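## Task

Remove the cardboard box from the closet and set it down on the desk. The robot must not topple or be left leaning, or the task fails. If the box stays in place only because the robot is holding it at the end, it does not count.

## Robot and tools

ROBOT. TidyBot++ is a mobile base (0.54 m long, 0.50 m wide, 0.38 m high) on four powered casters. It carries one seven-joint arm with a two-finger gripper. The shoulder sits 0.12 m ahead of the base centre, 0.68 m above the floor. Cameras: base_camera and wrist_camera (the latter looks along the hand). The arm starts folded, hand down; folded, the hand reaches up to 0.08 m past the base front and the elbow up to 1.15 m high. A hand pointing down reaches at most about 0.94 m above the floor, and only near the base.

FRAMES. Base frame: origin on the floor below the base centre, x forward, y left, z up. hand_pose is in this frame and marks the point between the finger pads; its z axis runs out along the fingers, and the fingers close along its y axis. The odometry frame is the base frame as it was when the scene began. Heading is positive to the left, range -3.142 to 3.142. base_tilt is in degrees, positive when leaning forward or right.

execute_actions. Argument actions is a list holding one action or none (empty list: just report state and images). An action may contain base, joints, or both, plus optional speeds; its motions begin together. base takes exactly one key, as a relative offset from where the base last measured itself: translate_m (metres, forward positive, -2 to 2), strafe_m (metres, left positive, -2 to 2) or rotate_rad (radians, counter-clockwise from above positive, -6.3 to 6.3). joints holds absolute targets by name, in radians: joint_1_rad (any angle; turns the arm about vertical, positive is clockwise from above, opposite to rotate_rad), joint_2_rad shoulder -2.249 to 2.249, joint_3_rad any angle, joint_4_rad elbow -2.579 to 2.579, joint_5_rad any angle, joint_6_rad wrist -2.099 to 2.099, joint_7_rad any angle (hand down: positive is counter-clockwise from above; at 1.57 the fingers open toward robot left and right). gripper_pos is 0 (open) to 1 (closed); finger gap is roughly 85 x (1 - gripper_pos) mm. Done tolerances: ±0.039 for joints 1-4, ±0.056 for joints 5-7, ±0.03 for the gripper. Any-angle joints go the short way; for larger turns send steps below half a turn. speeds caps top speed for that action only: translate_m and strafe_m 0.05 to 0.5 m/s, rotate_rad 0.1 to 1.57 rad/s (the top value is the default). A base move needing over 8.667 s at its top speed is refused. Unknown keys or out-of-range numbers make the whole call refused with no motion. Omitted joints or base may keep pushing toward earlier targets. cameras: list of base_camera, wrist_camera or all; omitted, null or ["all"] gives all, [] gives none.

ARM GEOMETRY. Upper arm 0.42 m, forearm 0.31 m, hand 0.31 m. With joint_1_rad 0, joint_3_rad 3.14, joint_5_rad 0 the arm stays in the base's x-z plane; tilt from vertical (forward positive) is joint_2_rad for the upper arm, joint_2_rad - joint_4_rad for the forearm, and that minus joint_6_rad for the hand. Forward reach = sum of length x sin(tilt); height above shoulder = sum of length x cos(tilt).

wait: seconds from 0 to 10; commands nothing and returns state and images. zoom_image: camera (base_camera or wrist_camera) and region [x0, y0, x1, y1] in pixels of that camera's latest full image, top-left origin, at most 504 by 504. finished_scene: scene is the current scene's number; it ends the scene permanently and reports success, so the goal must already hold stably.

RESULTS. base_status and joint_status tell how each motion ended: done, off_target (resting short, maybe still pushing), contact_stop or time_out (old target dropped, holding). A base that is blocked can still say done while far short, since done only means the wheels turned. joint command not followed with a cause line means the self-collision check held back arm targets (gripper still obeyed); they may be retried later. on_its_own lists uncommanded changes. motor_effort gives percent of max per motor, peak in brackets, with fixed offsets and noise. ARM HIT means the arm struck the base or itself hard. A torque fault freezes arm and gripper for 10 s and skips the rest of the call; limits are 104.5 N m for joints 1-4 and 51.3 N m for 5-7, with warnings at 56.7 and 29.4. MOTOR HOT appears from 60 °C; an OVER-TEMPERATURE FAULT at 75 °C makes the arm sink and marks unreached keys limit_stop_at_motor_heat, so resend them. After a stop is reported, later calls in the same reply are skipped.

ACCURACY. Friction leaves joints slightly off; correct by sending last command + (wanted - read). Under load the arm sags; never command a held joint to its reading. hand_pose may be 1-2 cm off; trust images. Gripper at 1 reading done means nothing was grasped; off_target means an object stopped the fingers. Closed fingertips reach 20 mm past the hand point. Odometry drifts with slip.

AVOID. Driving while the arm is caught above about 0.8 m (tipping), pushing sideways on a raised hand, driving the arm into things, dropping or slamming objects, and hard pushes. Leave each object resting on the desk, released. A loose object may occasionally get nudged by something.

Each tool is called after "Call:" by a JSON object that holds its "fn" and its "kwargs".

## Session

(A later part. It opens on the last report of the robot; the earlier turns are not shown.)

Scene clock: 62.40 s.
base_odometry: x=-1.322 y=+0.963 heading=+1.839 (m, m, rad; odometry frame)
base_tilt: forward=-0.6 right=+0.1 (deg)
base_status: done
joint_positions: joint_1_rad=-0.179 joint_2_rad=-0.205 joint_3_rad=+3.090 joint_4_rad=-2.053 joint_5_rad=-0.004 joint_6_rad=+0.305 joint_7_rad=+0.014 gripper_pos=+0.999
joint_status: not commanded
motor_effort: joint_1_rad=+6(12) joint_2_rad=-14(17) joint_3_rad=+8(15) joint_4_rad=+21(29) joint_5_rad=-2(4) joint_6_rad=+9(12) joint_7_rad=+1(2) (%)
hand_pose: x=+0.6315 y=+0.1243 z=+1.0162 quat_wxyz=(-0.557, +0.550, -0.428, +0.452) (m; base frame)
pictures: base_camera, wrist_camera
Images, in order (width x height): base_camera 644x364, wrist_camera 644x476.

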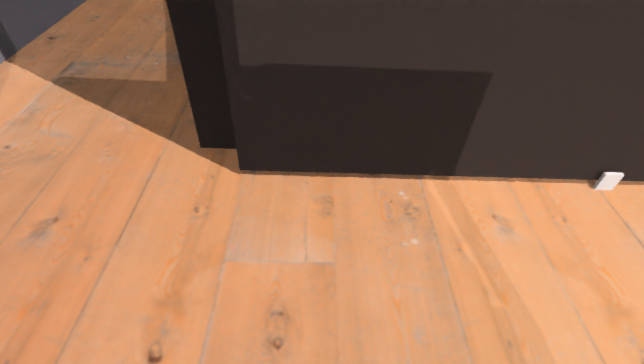

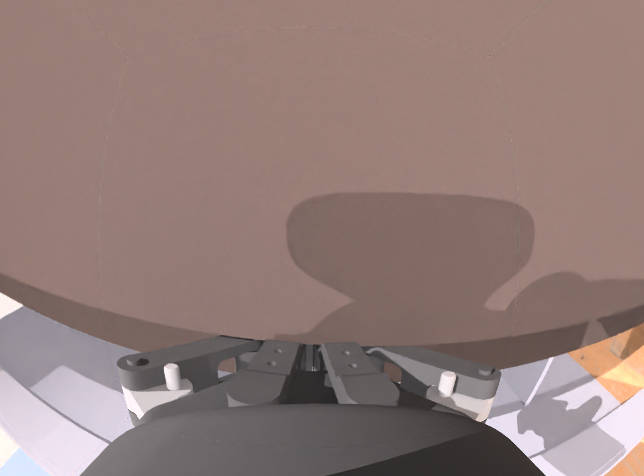

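Call:
{"fn": "execute_actions", "kwargs": {"actions": [{"base":{"strafe_m":-0.4},"speeds":{"strafe_m":0.15},"joints":{"joint_2_rad":-0.13,"joint_4_rad":-1.98}}]}}

Scene clock: 66.17 s.
base_odometry: x=-0.937 y=+1.069 heading=+1.839 (m, m, rad; odometry frame)
base_tilt: forward=-0.6 right=+0.1 (deg)
base_status: done
joint_positions: joint_1_rad=-0.206 joint_2_rad=-0.170 joint_3_rad=+3.062 joint_4_rad=-2.015 joint_5_rad=+0.003 joint_6_rad=+0.305 joint_7_rad=+0.014 gripper_pos=+0.999
joint_status: joint_2_rad off_target (ended at -0.170, target -0.130); the others done
motor_effort: joint_1_rad=+11(24) joint_2_rad=-7(16) joint_3_rad=+13(27) joint_4_rad=+29(35) joint_5_rad=-3(5) joint_6_rad=+12(17) joint_7_rad=+1(2) (%)
hand_pose: x=+0.6374 y=+0.1578 z=+1.0208 quat_wxyz=(-0.568, +0.563, -0.409, +0.439) (m; base frame)
pictures: base_camera, wrist_camera
Images, in order (width x height): base_camera 644x364, wrist_camera 644x476.

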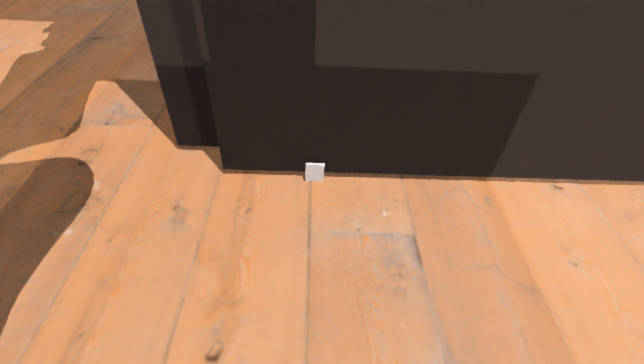

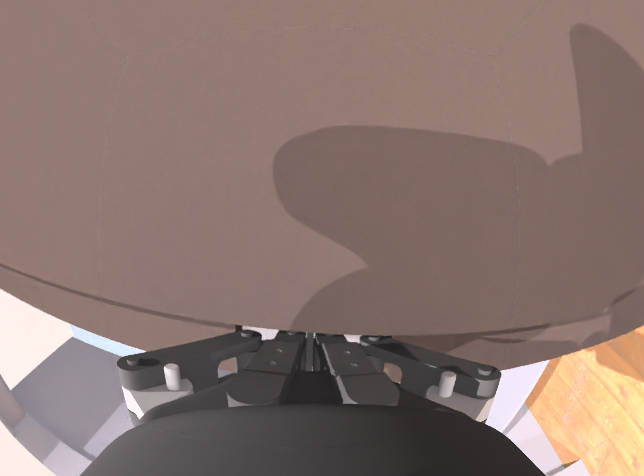

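Call:
{"fn": "execute_actions", "kwargs": {"actions": [{"base":{"translate_m":-0.15},"joints":{"joint_1_rad":-0.25}}], "cameras": []}}

Call:
{"fn": "execute_actions", "kwargs": {"actions": [{"base":{"strafe_m":0.5},"joints":{"joint_1_rad":0,"joint_2_rad":-0.1,"joint_4_rad":-2.3,"joint_6_rad":0.45,"joint_7_rad":1.57,"gripper_pos":0}}]}}

Scene clock: 68.03 s.
base_odometry: x=-0.897 y=+0.925 heading=+1.839 (m, m, rad; odometry frame)
base_tilt: forward=-0.6 right=+0.1 (deg)
base_status: done
joint_positions: joint_1_rad=-0.233 joint_2_rad=-0.134 joint_3_rad=+3.138 joint_4_rad=-1.984 joint_5_rad=+0.003 joint_6_rad=+0.305 joint_7_rad=+0.014 gripper_pos=+0.999
joint_status: all done
motor_effort: joint_1_rad=-1(11) joint_2_rad=-16(19) joint_3_rad=+0(13) joint_4_rad=+22(28) joint_5_rad=+0(3) joint_6_rad=+9(12) joint_7_rad=+0(1) (%)
hand_pose: x=+0.6600 y=+0.1327 z=+1.0205 quat_wxyz=(-0.559, +0.552, -0.426, +0.448) (m; base frame)
pictures: none
No camera images: the call's "cameras" was empty. Leave "cameras" out to get every camera's image.

Scene clock: 70.43 s.
base_odometry: x=-1.379 y=+0.792 heading=+1.839 (m, m, rad; odometry frame)
base_tilt: forward=-0.6 right=+0.0 (deg)
base_status: done
joint_positions: joint_1_rad=-0.015 joint_2_rad=-0.114 joint_3_rad=+3.137 joint_4_rad=-2.287 joint_5_rad=+0.003 joint_6_rad=+0.402 joint_7_rad=+1.552 gripper_pos=+0.000
joint_status: all done
motor_effort: joint_1_rad=-1(3) joint_2_rad=-15(16) joint_3_rad=+0(2) joint_4_rad=+19(22) joint_5_rad=+0(0) joint_6_rad=+8(10) joint_7_rad=+1(1) (%)
hand_pose: x=+0.6351 y=+0.0118 z=+0.8598 quat_wxyz=(-0.012, +0.774, +0.002, +0.633) (m; base frame)
pictures: base_camera, wrist_camera
Images, in order (width x height): base_camera 644x364, wrist_camera 644x476.

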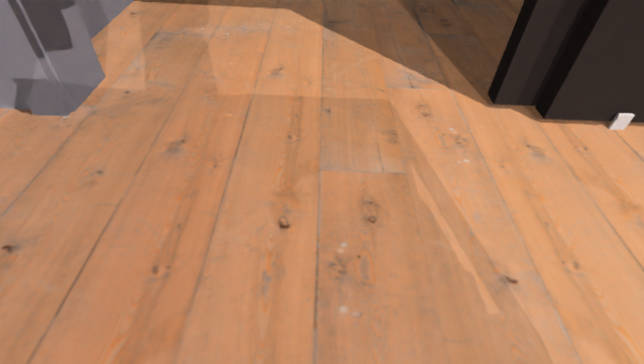

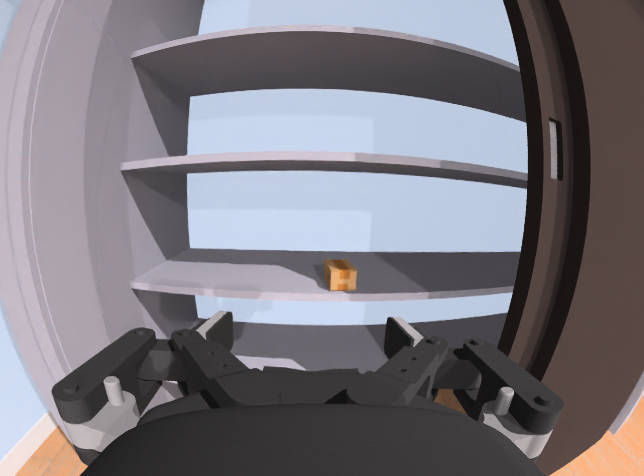

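Call:
{"fn": "execute_actions", "kwargs": {"actions": [{"base":{"strafe_m":-0.075},"joints":{"joint_2_rad":0.68,"joint_4_rad":-1.62,"joint_6_rad":0.54}}], "cameras": ["wrist_camera"]}}

Scene clock: 73.67 s.
base_odometry: x=-1.307 y=+0.812 heading=+1.839 (m, m, rad; odometry frame)
base_tilt: forward=-0.6 right=+0.1 (deg)
base_status: done
joint_positions: joint_1_rad=-0.007 joint_2_rad=+0.678 joint_3_rad=+3.139 joint_4_rad=-1.640 joint_5_rad=+0.003 joint_6_rad=+0.493 joint_7_rad=+1.552 gripper_pos=+0.000
joint_status: all done
motor_effort: joint_1_rad=-1(1) joint_2_rad=-41(43) joint_3_rad=-1(2) joint_4_rad=+17(20) joint_5_rad=+0(1) joint_6_rad=+9(8) joint_7_rad=+1(1) (%)
hand_pose: x=+0.9147 y=+0.0091 z=+0.7178 quat_wxyz=(-0.009, +0.791, -0.003, +0.612) (m; base frame)
pictures: wrist_camera
Images, in order (width x height): wrist_camera 644x476.

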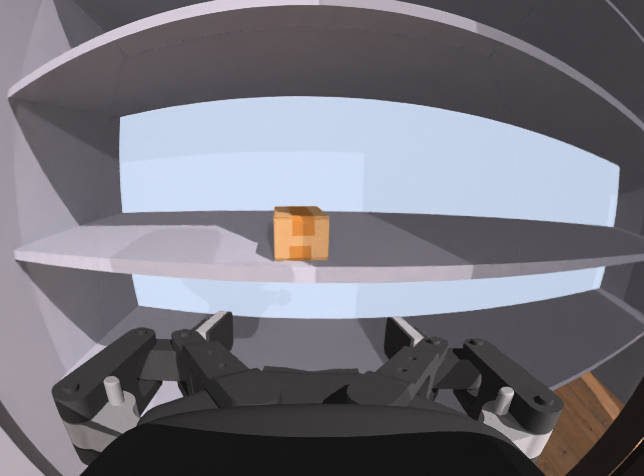

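Call:
{"fn": "execute_actions", "kwargs": {"actions": [{"base":{"strafe_m":0.009},"joints":{"joint_2_rad":0.645,"joint_6_rad":0.59}}], "cameras": []}}

Call:
{"fn": "execute_actions", "kwargs": {"actions": [{"base":{"translate_m":0.09}}], "cameras": ["wrist_camera"]}}

Scene clock: 74.83 s.
base_odometry: x=-1.315 y=+0.809 heading=+1.839 (m, m, rad; odometry frame)
base_tilt: forward=-0.6 right=+0.0 (deg)
base_status: done
joint_positions: joint_1_rad=-0.006 joint_2_rad=+0.652 joint_3_rad=+3.139 joint_4_rad=-1.634 joint_5_rad=+0.003 joint_6_rad=+0.547 joint_7_rad=+1.552 gripper_pos=+0.000
joint_status: all done
motor_effort: joint_1_rad=+0(3) joint_2_rad=-41(44) joint_3_rad=-1(2) joint_4_rad=+18(19) joint_5_rad=+0(1) joint_6_rad=+9(9) joint_7_rad=+0(1) (%)
hand_pose: x=+0.9184 y=+0.0080 z=+0.7582 quat_wxyz=(-0.009, +0.764, -0.003, +0.645) (m; base frame)
pictures: none
No camera images: the call's "cameras" was empty. Leave "cameras" out to get every camera's image.

Scene clock: 76.07 s.
base_odometry: x=-1.339 y=+0.896 heading=+1.840 (m, m, rad; odometry frame)
base_tilt: forward=-0.6 right=+0.1 (deg)
base_status: done
joint_positions: joint_1_rad=-0.006 joint_2_rad=+0.651 joint_3_rad=+3.139 joint_4_rad=-1.632 joint_5_rad=+0.003 joint_6_rad=+0.547 joint_7_rad=+1.552 gripper_pos=+0.000
joint_status: not commanded
motor_effort: joint_1_rad=-1(2) joint_2_rad=-41(44) joint_3_rad=-1(2) joint_4_rad=+18(19) joint_5_rad=+0(0) joint_6_rad=+8(9) joint_7_rad=+1(1) (%)
hand_pose: x=+0.9190 y=+0.0080 z=+0.7601 quat_wxyz=(-0.009, +0.763, -0.003, +0.646) (m; base frame)
pictures: wrist_camera
Images, in order (width x height): wrist_camera 644x476.

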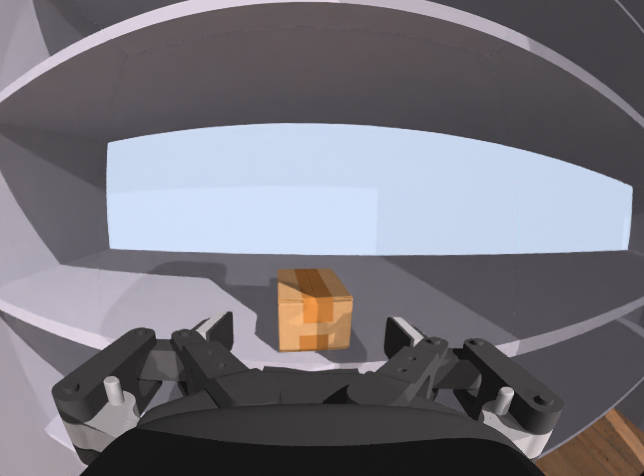

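Call:
{"fn": "execute_actions", "kwargs": {"actions": [{"base":{"translate_m":0.05},"joints":{"joint_2_rad":0.685}}], "cameras": ["wrist_camera"]}}

Scene clock: 77.27 s.
base_odometry: x=-1.353 y=+0.944 heading=+1.840 (m, m, rad; odometry frame)
base_tilt: forward=-0.6 right=+0.1 (deg)
base_status: done
joint_positions: joint_1_rad=-0.006 joint_2_rad=+0.683 joint_3_rad=+3.139 joint_4_rad=-1.632 joint_5_rad=+0.003 joint_6_rad=+0.547 joint_7_rad=+1.552 gripper_pos=+0.000
joint_status: all done
motor_effort: joint_1_rad=+0(3) joint_2_rad=-42(43) joint_3_rad=-1(2) joint_4_rad=+18(19) joint_5_rad=+0(1) joint_6_rad=+9(9) joint_7_rad=+1(1) (%)
hand_pose: x=+0.9211 y=+0.0080 z=+0.7348 quat_wxyz=(-0.009, +0.773, -0.003, +0.634) (m; base frame)
pictures: wrist_camera
Images, in order (width x height): wrist_camera 644x476.

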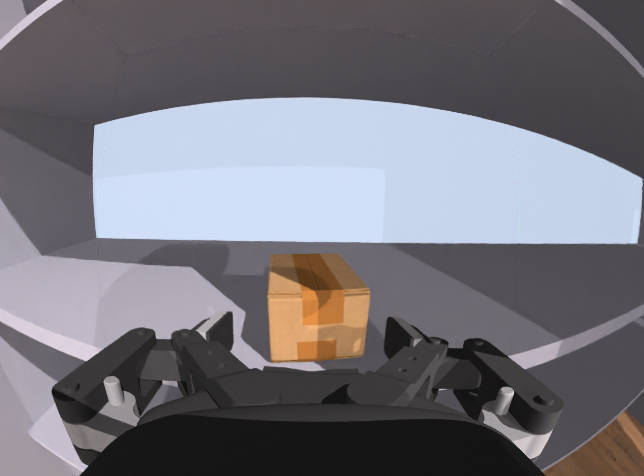

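Call:
{"fn": "execute_actions", "kwargs": {"actions": [{"base":{"strafe_m":-0.005}}], "cameras": []}}

Call:
{"fn": "execute_actions", "kwargs": {"actions": [{"base":{"translate_m":0.055},"speeds":{"translate_m":0.08}}], "cameras": ["wrist_camera"]}}

Scene clock: 78.07 s.
base_odometry: x=-1.348 y=+0.946 heading=+1.841 (m, m, rad; odometry frame)
base_tilt: forward=-0.6 right=+0.0 (deg)
base_status: done
joint_positions: joint_1_rad=-0.004 joint_2_rad=+0.683 joint_3_rad=+3.139 joint_4_rad=-1.632 joint_5_rad=+0.003 joint_6_rad=+0.547 joint_7_rad=+1.552 gripper_pos=+0.000
joint_status: not commanded
motor_effort: joint_1_rad=+0(7) joint_2_rad=-41(43) joint_3_rad=-1(4) joint_4_rad=+17(18) joint_5_rad=+0(1) joint_6_rad=+8(9) joint_7_rad=+1(0) (%)
hand_pose: x=+0.9211 y=+0.0065 z=+0.7348 quat_wxyz=(-0.008, +0.773, -0.004, +0.634) (m; base frame)
pictures: none
No camera images: the call's "cameras" was empty. Leave "cameras" out to get every camera's image.

Scene clock: 79.30 s.
base_odometry: x=-1.363 y=+0.999 heading=+1.840 (m, m, rad; odometry frame)
base_tilt: forward=-0.6 right=+0.0 (deg)
base_status: done
joint_positions: joint_1_rad=-0.004 joint_2_rad=+0.683 joint_3_rad=+3.139 joint_4_rad=-1.631 joint_5_rad=+0.003 joint_6_rad=+0.547 joint_7_rad=+1.552 gripper_pos=+0.000
joint_status: not commanded
motor_effort: joint_1_rad=-1(3) joint_2_rad=-42(44) joint_3_rad=-1(2) joint_4_rad=+18(19) joint_5_rad=+0(1) joint_6_rad=+8(9) joint_7_rad=+0(0) (%)
hand_pose: x=+0.9212 y=+0.0064 z=+0.7348 quat_wxyz=(-0.008, +0.773, -0.004, +0.634) (m; base frame)
pictures: wrist_camera
Images, in order (width x height): wrist_camera 644x476.

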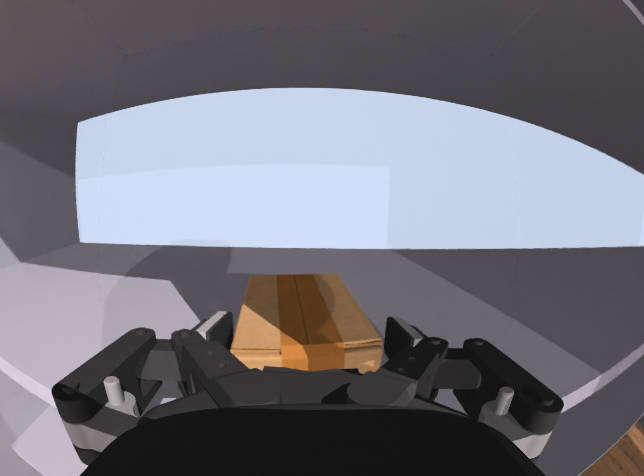

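Call:
{"fn": "execute_actions", "kwargs": {"actions": [{"joints":{"gripper_pos":1}}], "cameras": ["wrist_camera"]}}

Call:
{"fn": "execute_actions", "kwargs": {"actions": [{"joints":{"joint_2_rad":0.62}}], "cameras": []}}

Call:
{"fn": "execute_actions", "kwargs": {"actions": [{"base":{"translate_m":-0.8}}], "cameras": ["wrist_camera"]}}

Scene clock: 83.37 s.
base_odometry: x=-1.363 y=+0.999 heading=+1.840 (m, m, rad; odometry frame)
base_tilt: forward=-0.6 right=+0.1 (deg)
base_status: not commanded
joint_positions: joint_1_rad=-0.004 joint_2_rad=+0.683 joint_3_rad=+3.139 joint_4_rad=-1.631 joint_5_rad=+0.003 joint_6_rad=+0.548 joint_7_rad=+1.552 gripper_pos=+0.336
joint_status: gripper_pos off_target (ended at +0.336, target +1.000)
motor_effort: joint_1_rad=-1(0) joint_2_rad=-41(42) joint_3_rad=-1(1) joint_4_rad=+17(18) joint_5_rad=+0(0) joint_6_rad=+8(8) joint_7_rad=+1(1) (%)
hand_pose: x=+0.9213 y=+0.0064 z=+0.7354 quat_wxyz=(-0.008, +0.773, -0.004, +0.635) (m; base frame)
pictures: wrist_camera
Images, in order (width x height): wrist_camera 644x476.

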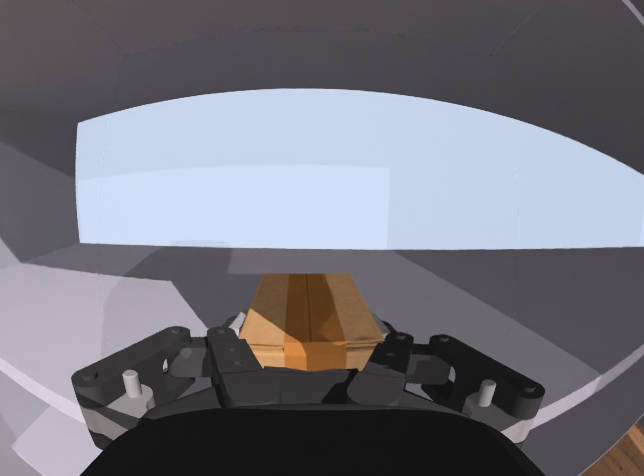

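Scene clock: 84.30 s.
base_odometry: x=-1.363 y=+0.999 heading=+1.840 (m, m, rad; odometry frame)
base_tilt: forward=-0.6 right=+0.1 (deg)
base_status: not commanded
joint_positions: joint_1_rad=-0.004 joint_2_rad=+0.634 joint_3_rad=+3.139 joint_4_rad=-1.631 joint_5_rad=+0.003 joint_6_rad=+0.548 joint_7_rad=+1.552 gripper_pos=+0.336
joint_status: all done
motor_effort: joint_1_rad=-1(1) joint_2_rad=-42(46) joint_3_rad=-1(1) joint_4_rad=+19(19) joint_5_rad=+0(0) joint_6_rad=+9(10) joint_7_rad=+0(1) (%)
hand_pose: x=+0.9178 y=+0.0064 z=+0.7740 quat_wxyz=(-0.009, +0.757, -0.004, +0.653) (m; base frame)
pictures: none
No camera images: the call's "cameras" was empty. Leave "cameras" out to get every camera's image.

Scene clock: 87.40 s.
base_odometry: x=-1.150 y=+0.228 heading=+1.840 (m, m, rad; odometry frame)
base_tilt: forward=-0.6 right=+0.1 (deg)
base_status: done
joint_positions: joint_1_rad=-0.003 joint_2_rad=+0.632 joint_3_rad=+3.139 joint_4_rad=-1.631 joint_5_rad=+0.003 joint_6_rad=+0.548 joint_7_rad=+1.552 gripper_pos=+0.336
joint_status: not commanded
motor_effort: joint_1_rad=-1(5) joint_2_rad=-43(45) joint_3_rad=-1(3) joint_4_rad=+19(20) joint_5_rad=+0(1) joint_6_rad=+10(10) joint_7_rad=+1(1) (%)
hand_pose: x=+0.9176 y=+0.0063 z=+0.7757 quat_wxyz=(-0.009, +0.756, -0.004, +0.654) (m; base frame)
pictures: wrist_camera
Images, in order (width x height): wrist_camera 644x476.

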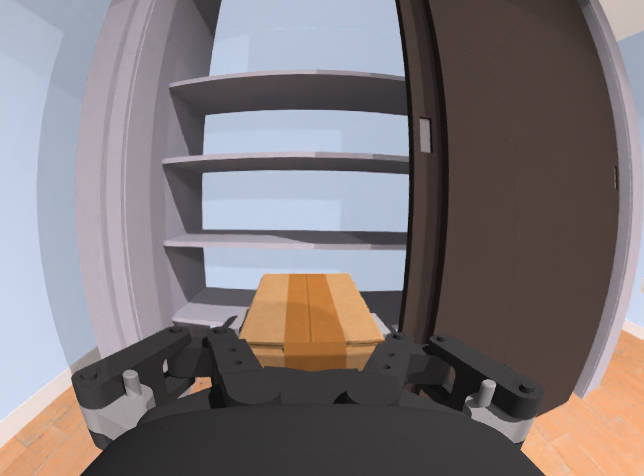

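Call:
{"fn": "execute_actions", "kwargs": {"actions": [{"base":{"rotate_rad":-3.14},"joints":{"joint_2_rad":0.0,"joint_4_rad":-1.52,"joint_6_rad":-0.25}}], "cameras": []}}

Call:
{"fn": "execute_actions", "kwargs": {"actions": [{"base":{"strafe_m":1.9}}]}}

Scene clock: 91.23 s.
base_odometry: x=-1.150 y=+0.228 heading=-1.299 (m, m, rad; odometry frame)
base_tilt: forward=-0.6 right=+0.1 (deg)
base_status: done
joint_positions: joint_1_rad=+0.002 joint_2_rad=+0.022 joint_3_rad=+3.144 joint_4_rad=-1.542 joint_5_rad=+0.003 joint_6_rad=-0.209 joint_7_rad=+1.552 gripper_pos=+0.336
joint_status: all done
motor_effort: joint_1_rad=-1(5) joint_2_rad=-24(46) joint_3_rad=+0(3) joint_4_rad=+23(23) joint_5_rad=+0(1) joint_6_rad=+9(11) joint_7_rad=+1(1) (%)
hand_pose: x=+0.7478 y=-0.0017 z=+1.0419 quat_wxyz=(-0.003, +0.775, -0.008, +0.632) (m; base frame)
pictures: none
No camera images: the call's "cameras" was empty. Leave "cameras" out to get every camera's image.

Scene clock: 96.43 s.
base_odometry: x=+0.681 y=+0.735 heading=-1.300 (m, m, rad; odometry frame)
base_tilt: forward=-0.6 right=+0.0 (deg)
base_status: done
joint_positions: joint_1_rad=+0.002 joint_2_rad=+0.022 joint_3_rad=+3.141 joint_4_rad=-1.542 joint_5_rad=+0.003 joint_6_rad=-0.209 joint_7_rad=+1.552 gripper_pos=+0.336
joint_status: not commanded
motor_effort: joint_1_rad=-1(3) joint_2_rad=-24(25) joint_3_rad=+0(3) joint_4_rad=+23(23) joint_5_rad=+0(1) joint_6_rad=+9(10) joint_7_rad=+1(1) (%)
hand_pose: x=+0.7476 y=+0.0000 z=+1.0419 quat_wxyz=(-0.004, +0.775, -0.007, +0.632) (m; base frame)
pictures: base_camera, wrist_camera
Images, in order (width x height): base_camera 644x364, wrist_camera 644x476.

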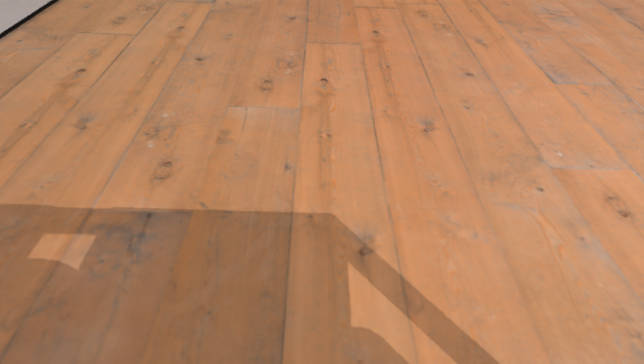

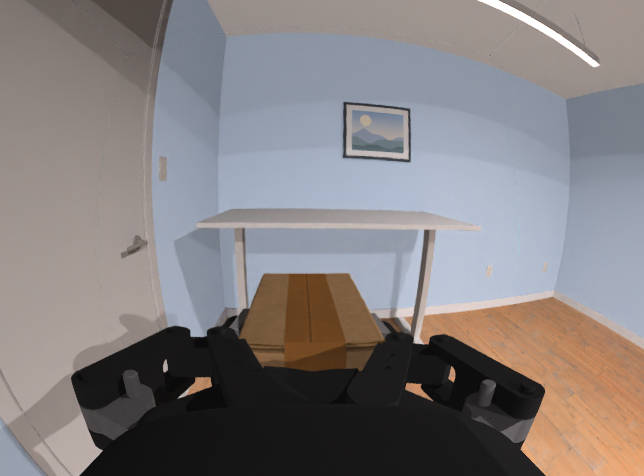

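Call:
{"fn": "execute_actions", "kwargs": {"actions": [{"base":{"translate_m":0.6}}]}}

Scene clock: 99.30 s.
base_odometry: x=+0.842 y=+0.157 heading=-1.299 (m, m, rad; odometry frame)
base_tilt: forward=-0.6 right=+0.1 (deg)
base_status: done
joint_positions: joint_1_rad=+0.002 joint_2_rad=+0.009 joint_3_rad=+3.141 joint_4_rad=-1.541 joint_5_rad=+0.003 joint_6_rad=-0.214 joint_7_rad=+1.552 gripper_pos=+0.336
joint_status: not commanded
motor_effort: joint_1_rad=-1(2) joint_2_rad=-23(27) joint_3_rad=+0(1) joint_4_rad=+23(23) joint_5_rad=+0(0) joint_6_rad=+10(10) joint_7_rad=+1(1) (%)
hand_pose: x=+0.7426 y=+0.0000 z=+1.0494 quat_wxyz=(-0.004, +0.772, -0.007, +0.636) (m; base frame)
pictures: base_camera, wrist_camera
Images, in order (width x height): base_camera 644x364, wrist_camera 644x476.

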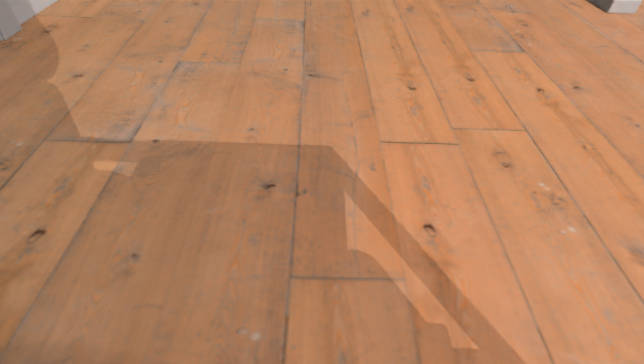

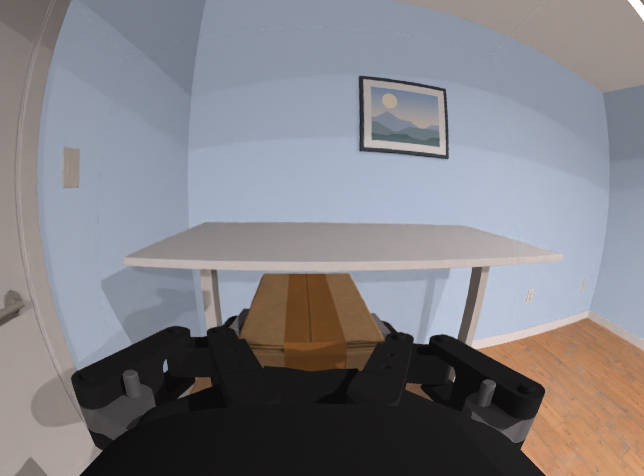

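Call:
{"fn": "execute_actions", "kwargs": {"actions": [{"base":{"translate_m":0.55}}]}}

Scene clock: 102.10 s.
base_odometry: x=+0.990 y=-0.372 heading=-1.299 (m, m, rad; odometry frame)
base_tilt: forward=-0.6 right=+0.0 (deg)
base_status: done
joint_positions: joint_1_rad=+0.002 joint_2_rad=+0.011 joint_3_rad=+3.141 joint_4_rad=-1.540 joint_5_rad=+0.003 joint_6_rad=-0.215 joint_7_rad=+1.552 gripper_pos=+0.336
joint_status: not commanded
motor_effort: joint_1_rad=-1(1) joint_2_rad=-24(26) joint_3_rad=+0(2) joint_4_rad=+23(24) joint_5_rad=+0(0) joint_6_rad=+10(10) joint_7_rad=+1(0) (%)
hand_pose: x=+0.7432 y=+0.0000 z=+1.0484 quat_wxyz=(-0.004, +0.773, -0.007, +0.635) (m; base frame)
pictures: base_camera, wrist_camera
Images, in order (width x height): base_camera 644x364, wrist_camera 644x476.

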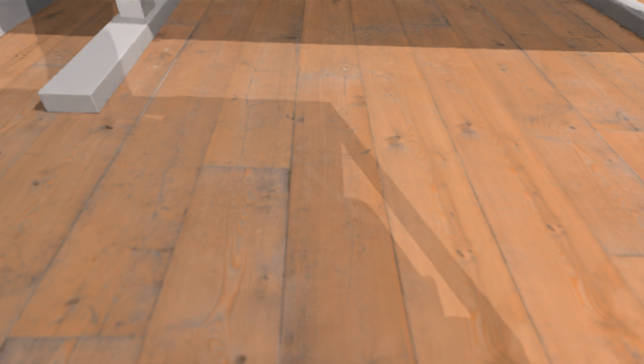

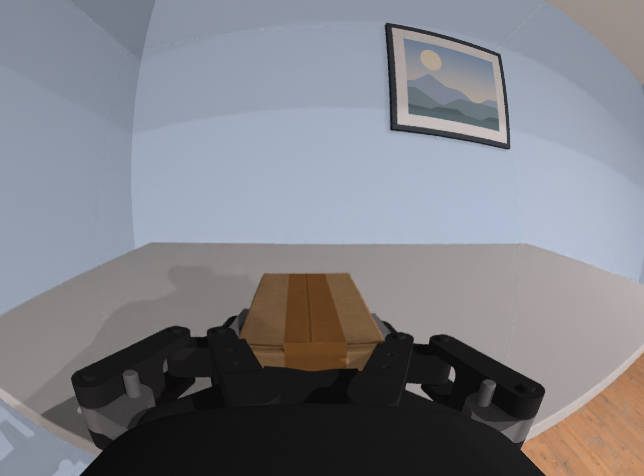

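Call:
{"fn": "execute_actions", "kwargs": {"actions": [{"joints":{"joint_2_rad":0.13,"joint_6_rad":-0.06}}], "cameras": ["wrist_camera"]}}

Scene clock: 104.43 s.
base_odometry: x=+0.990 y=-0.372 heading=-1.299 (m, m, rad; odometry frame)
base_tilt: forward=-0.6 right=+0.0 (deg)
base_status: not commanded
joint_positions: joint_1_rad=+0.002 joint_2_rad=+0.141 joint_3_rad=+3.141 joint_4_rad=-1.539 joint_5_rad=+0.003 joint_6_rad=-0.113 joint_7_rad=+1.552 gripper_pos=+0.336
joint_status: all done
motor_effort: joint_1_rad=-1(1) joint_2_rad=-28(32) joint_3_rad=+0(0) joint_4_rad=+22(24) joint_5_rad=+0(0) joint_6_rad=+10(11) joint_7_rad=+0(0) (%)
hand_pose: x=+0.7941 y=+0.0000 z=+0.9958 quat_wxyz=(-0.004, +0.781, -0.007, +0.624) (m; base frame)
pictures: wrist_camera
Images, in order (width x height): wrist_camera 644x476.

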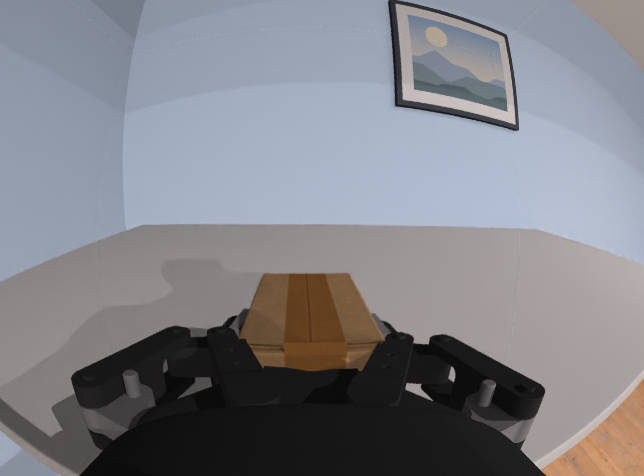

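Call:
{"fn": "execute_actions", "kwargs": {"actions": [{"joints":{"joint_2_rad":0.18,"joint_6_rad":-0.01}}], "cameras": []}}

Scene clock: 105.47 s.
base_odometry: x=+0.990 y=-0.372 heading=-1.299 (m, m, rad; odometry frame)
base_tilt: forward=-0.6 right=+0.0 (deg)
base_status: not commanded
joint_positions: joint_1_rad=+0.002 joint_2_rad=+0.180 joint_3_rad=+3.141 joint_4_rad=-1.539 joint_5_rad=+0.003 joint_6_rad=-0.062 joint_7_rad=+1.552 gripper_pos=+0.336
joint_status: all done
motor_effort: joint_1_rad=+0(1) joint_2_rad=-30(31) joint_3_rad=+0(0) joint_4_rad=+23(24) joint_5_rad=+0(0) joint_6_rad=+10(10) joint_7_rad=+0(0) (%)
hand_pose: x=+0.8096 y=+0.0000 z=+0.9847 quat_wxyz=(-0.004, +0.777, -0.007, +0.629) (m; base frame)
pictures: none
No camera images: the call's "cameras" was empty. Leave "cameras" out to get every camera's image.

Call:
{"fn": "execute_actions", "kwargs": {"actions": [{"joints":{"joint_2_rad":0.24,"joint_6_rad":0.04}}], "cameras": ["wrist_camera"]}}

Scene clock: 106.47 s.
base_odometry: x=+0.990 y=-0.372 heading=-1.299 (m, m, rad; odometry frame)
base_tilt: forward=-0.6 right=+0.1 (deg)
base_status: not commanded
joint_positions: joint_1_rad=+0.002 joint_2_rad=+0.225 joint_3_rad=+3.141 joint_4_rad=-1.534 joint_5_rad=+0.003 joint_6_rad=-0.001 joint_7_rad=+1.552 gripper_pos=+0.336
joint_status: all done
motor_effort: joint_1_rad=+0(0) joint_2_rad=-30(30) joint_3_rad=+0(0) joint_4_rad=+22(23) joint_5_rad=+0(1) joint_6_rad=+9(9) joint_7_rad=+1(1) (%)
hand_pose: x=+0.8275 y=+0.0000 z=+0.9744 quat_wxyz=(-0.005, +0.771, -0.007, +0.637) (m; base frame)
pictures: wrist_camera
Images, in order (width x height): wrist_camera 644x476.

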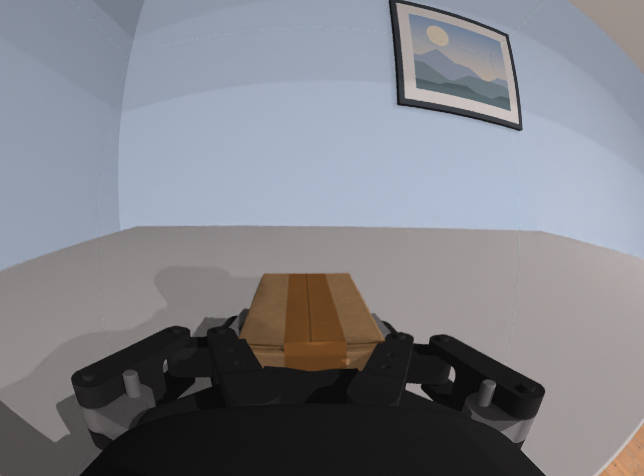

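Appears to be touching. Release.

Call:
{"fn": "execute_actions", "kwargs": {"actions": [{"joints":{"gripper_pos":0}}], "cameras": ["wrist_camera"]}}

Call:
{"fn": "execute_actions", "kwargs": {"actions": [{"base":{"translate_m":-0.3},"joints":{"joint_2_rad":0.2}}], "cameras": ["wrist_camera"]}}

Scene clock: 107.90 s.
base_odometry: x=+0.990 y=-0.372 heading=-1.299 (m, m, rad; odometry frame)
base_tilt: forward=-0.6 right=+0.0 (deg)
base_status: not commanded
joint_positions: joint_1_rad=+0.002 joint_2_rad=+0.225 joint_3_rad=+3.141 joint_4_rad=-1.534 joint_5_rad=+0.003 joint_6_rad=-0.001 joint_7_rad=+1.552 gripper_pos=+0.000
joint_status: all done
motor_effort: joint_1_rad=+0(0) joint_2_rad=-30(31) joint_3_rad=+0(0) joint_4_rad=+21(22) joint_5_rad=+0(0) joint_6_rad=+8(9) joint_7_rad=+0(1) (%)
hand_pose: x=+0.8276 y=+0.0000 z=+0.9743 quat_wxyz=(-0.005, +0.771, -0.007, +0.637) (m; base frame)
pictures: wrist_camera
Images, in order (width x height): wrist_camera 644x476.

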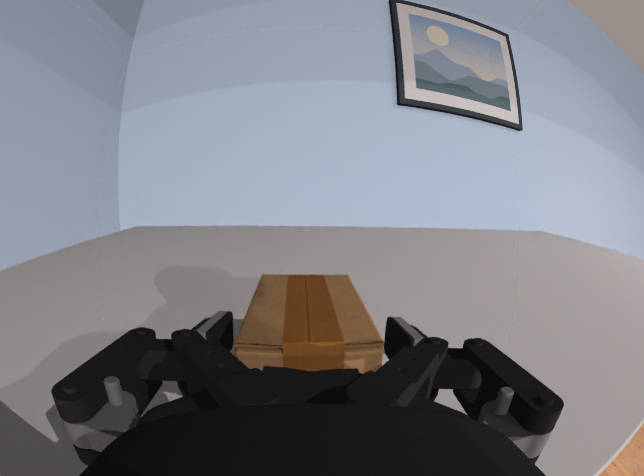

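Scene clock: 109.90 s.
base_odometry: x=+0.910 y=-0.083 heading=-1.299 (m, m, rad; odometry frame)
base_tilt: forward=-0.6 right=+0.1 (deg)
base_status: done
joint_positions: joint_1_rad=+0.003 joint_2_rad=+0.197 joint_3_rad=+3.142 joint_4_rad=-1.532 joint_5_rad=+0.003 joint_6_rad=-0.001 joint_7_rad=+1.552 gripper_pos=+0.000
joint_status: all done
motor_effort: joint_1_rad=+0(7) joint_2_rad=-29(33) joint_3_rad=+0(4) joint_4_rad=+22(22) joint_5_rad=+0(0) joint_6_rad=+8(9) joint_7_rad=+1(1) (%)
hand_pose: x=+0.8193 y=-0.0006 z=+0.9954 quat_wxyz=(-0.004, +0.761, -0.007, +0.649) (m; base frame)
pictures: wrist_camera
Images, in order (width x height): wrist_camera 644x476.

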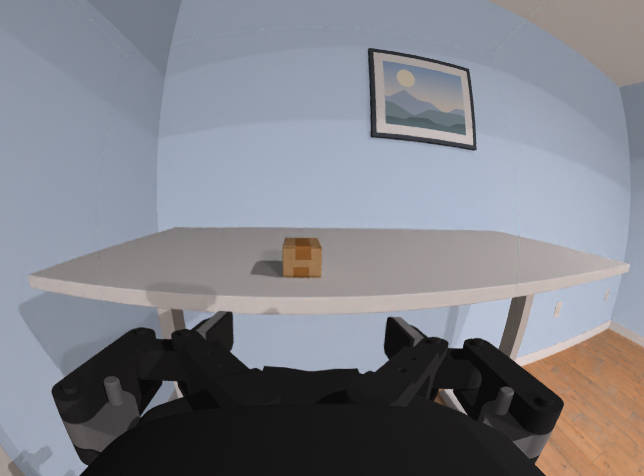

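Call:
{"fn": "finished_scene", "kwargs": {"scene": 1}}

The scene is finished: the task was done.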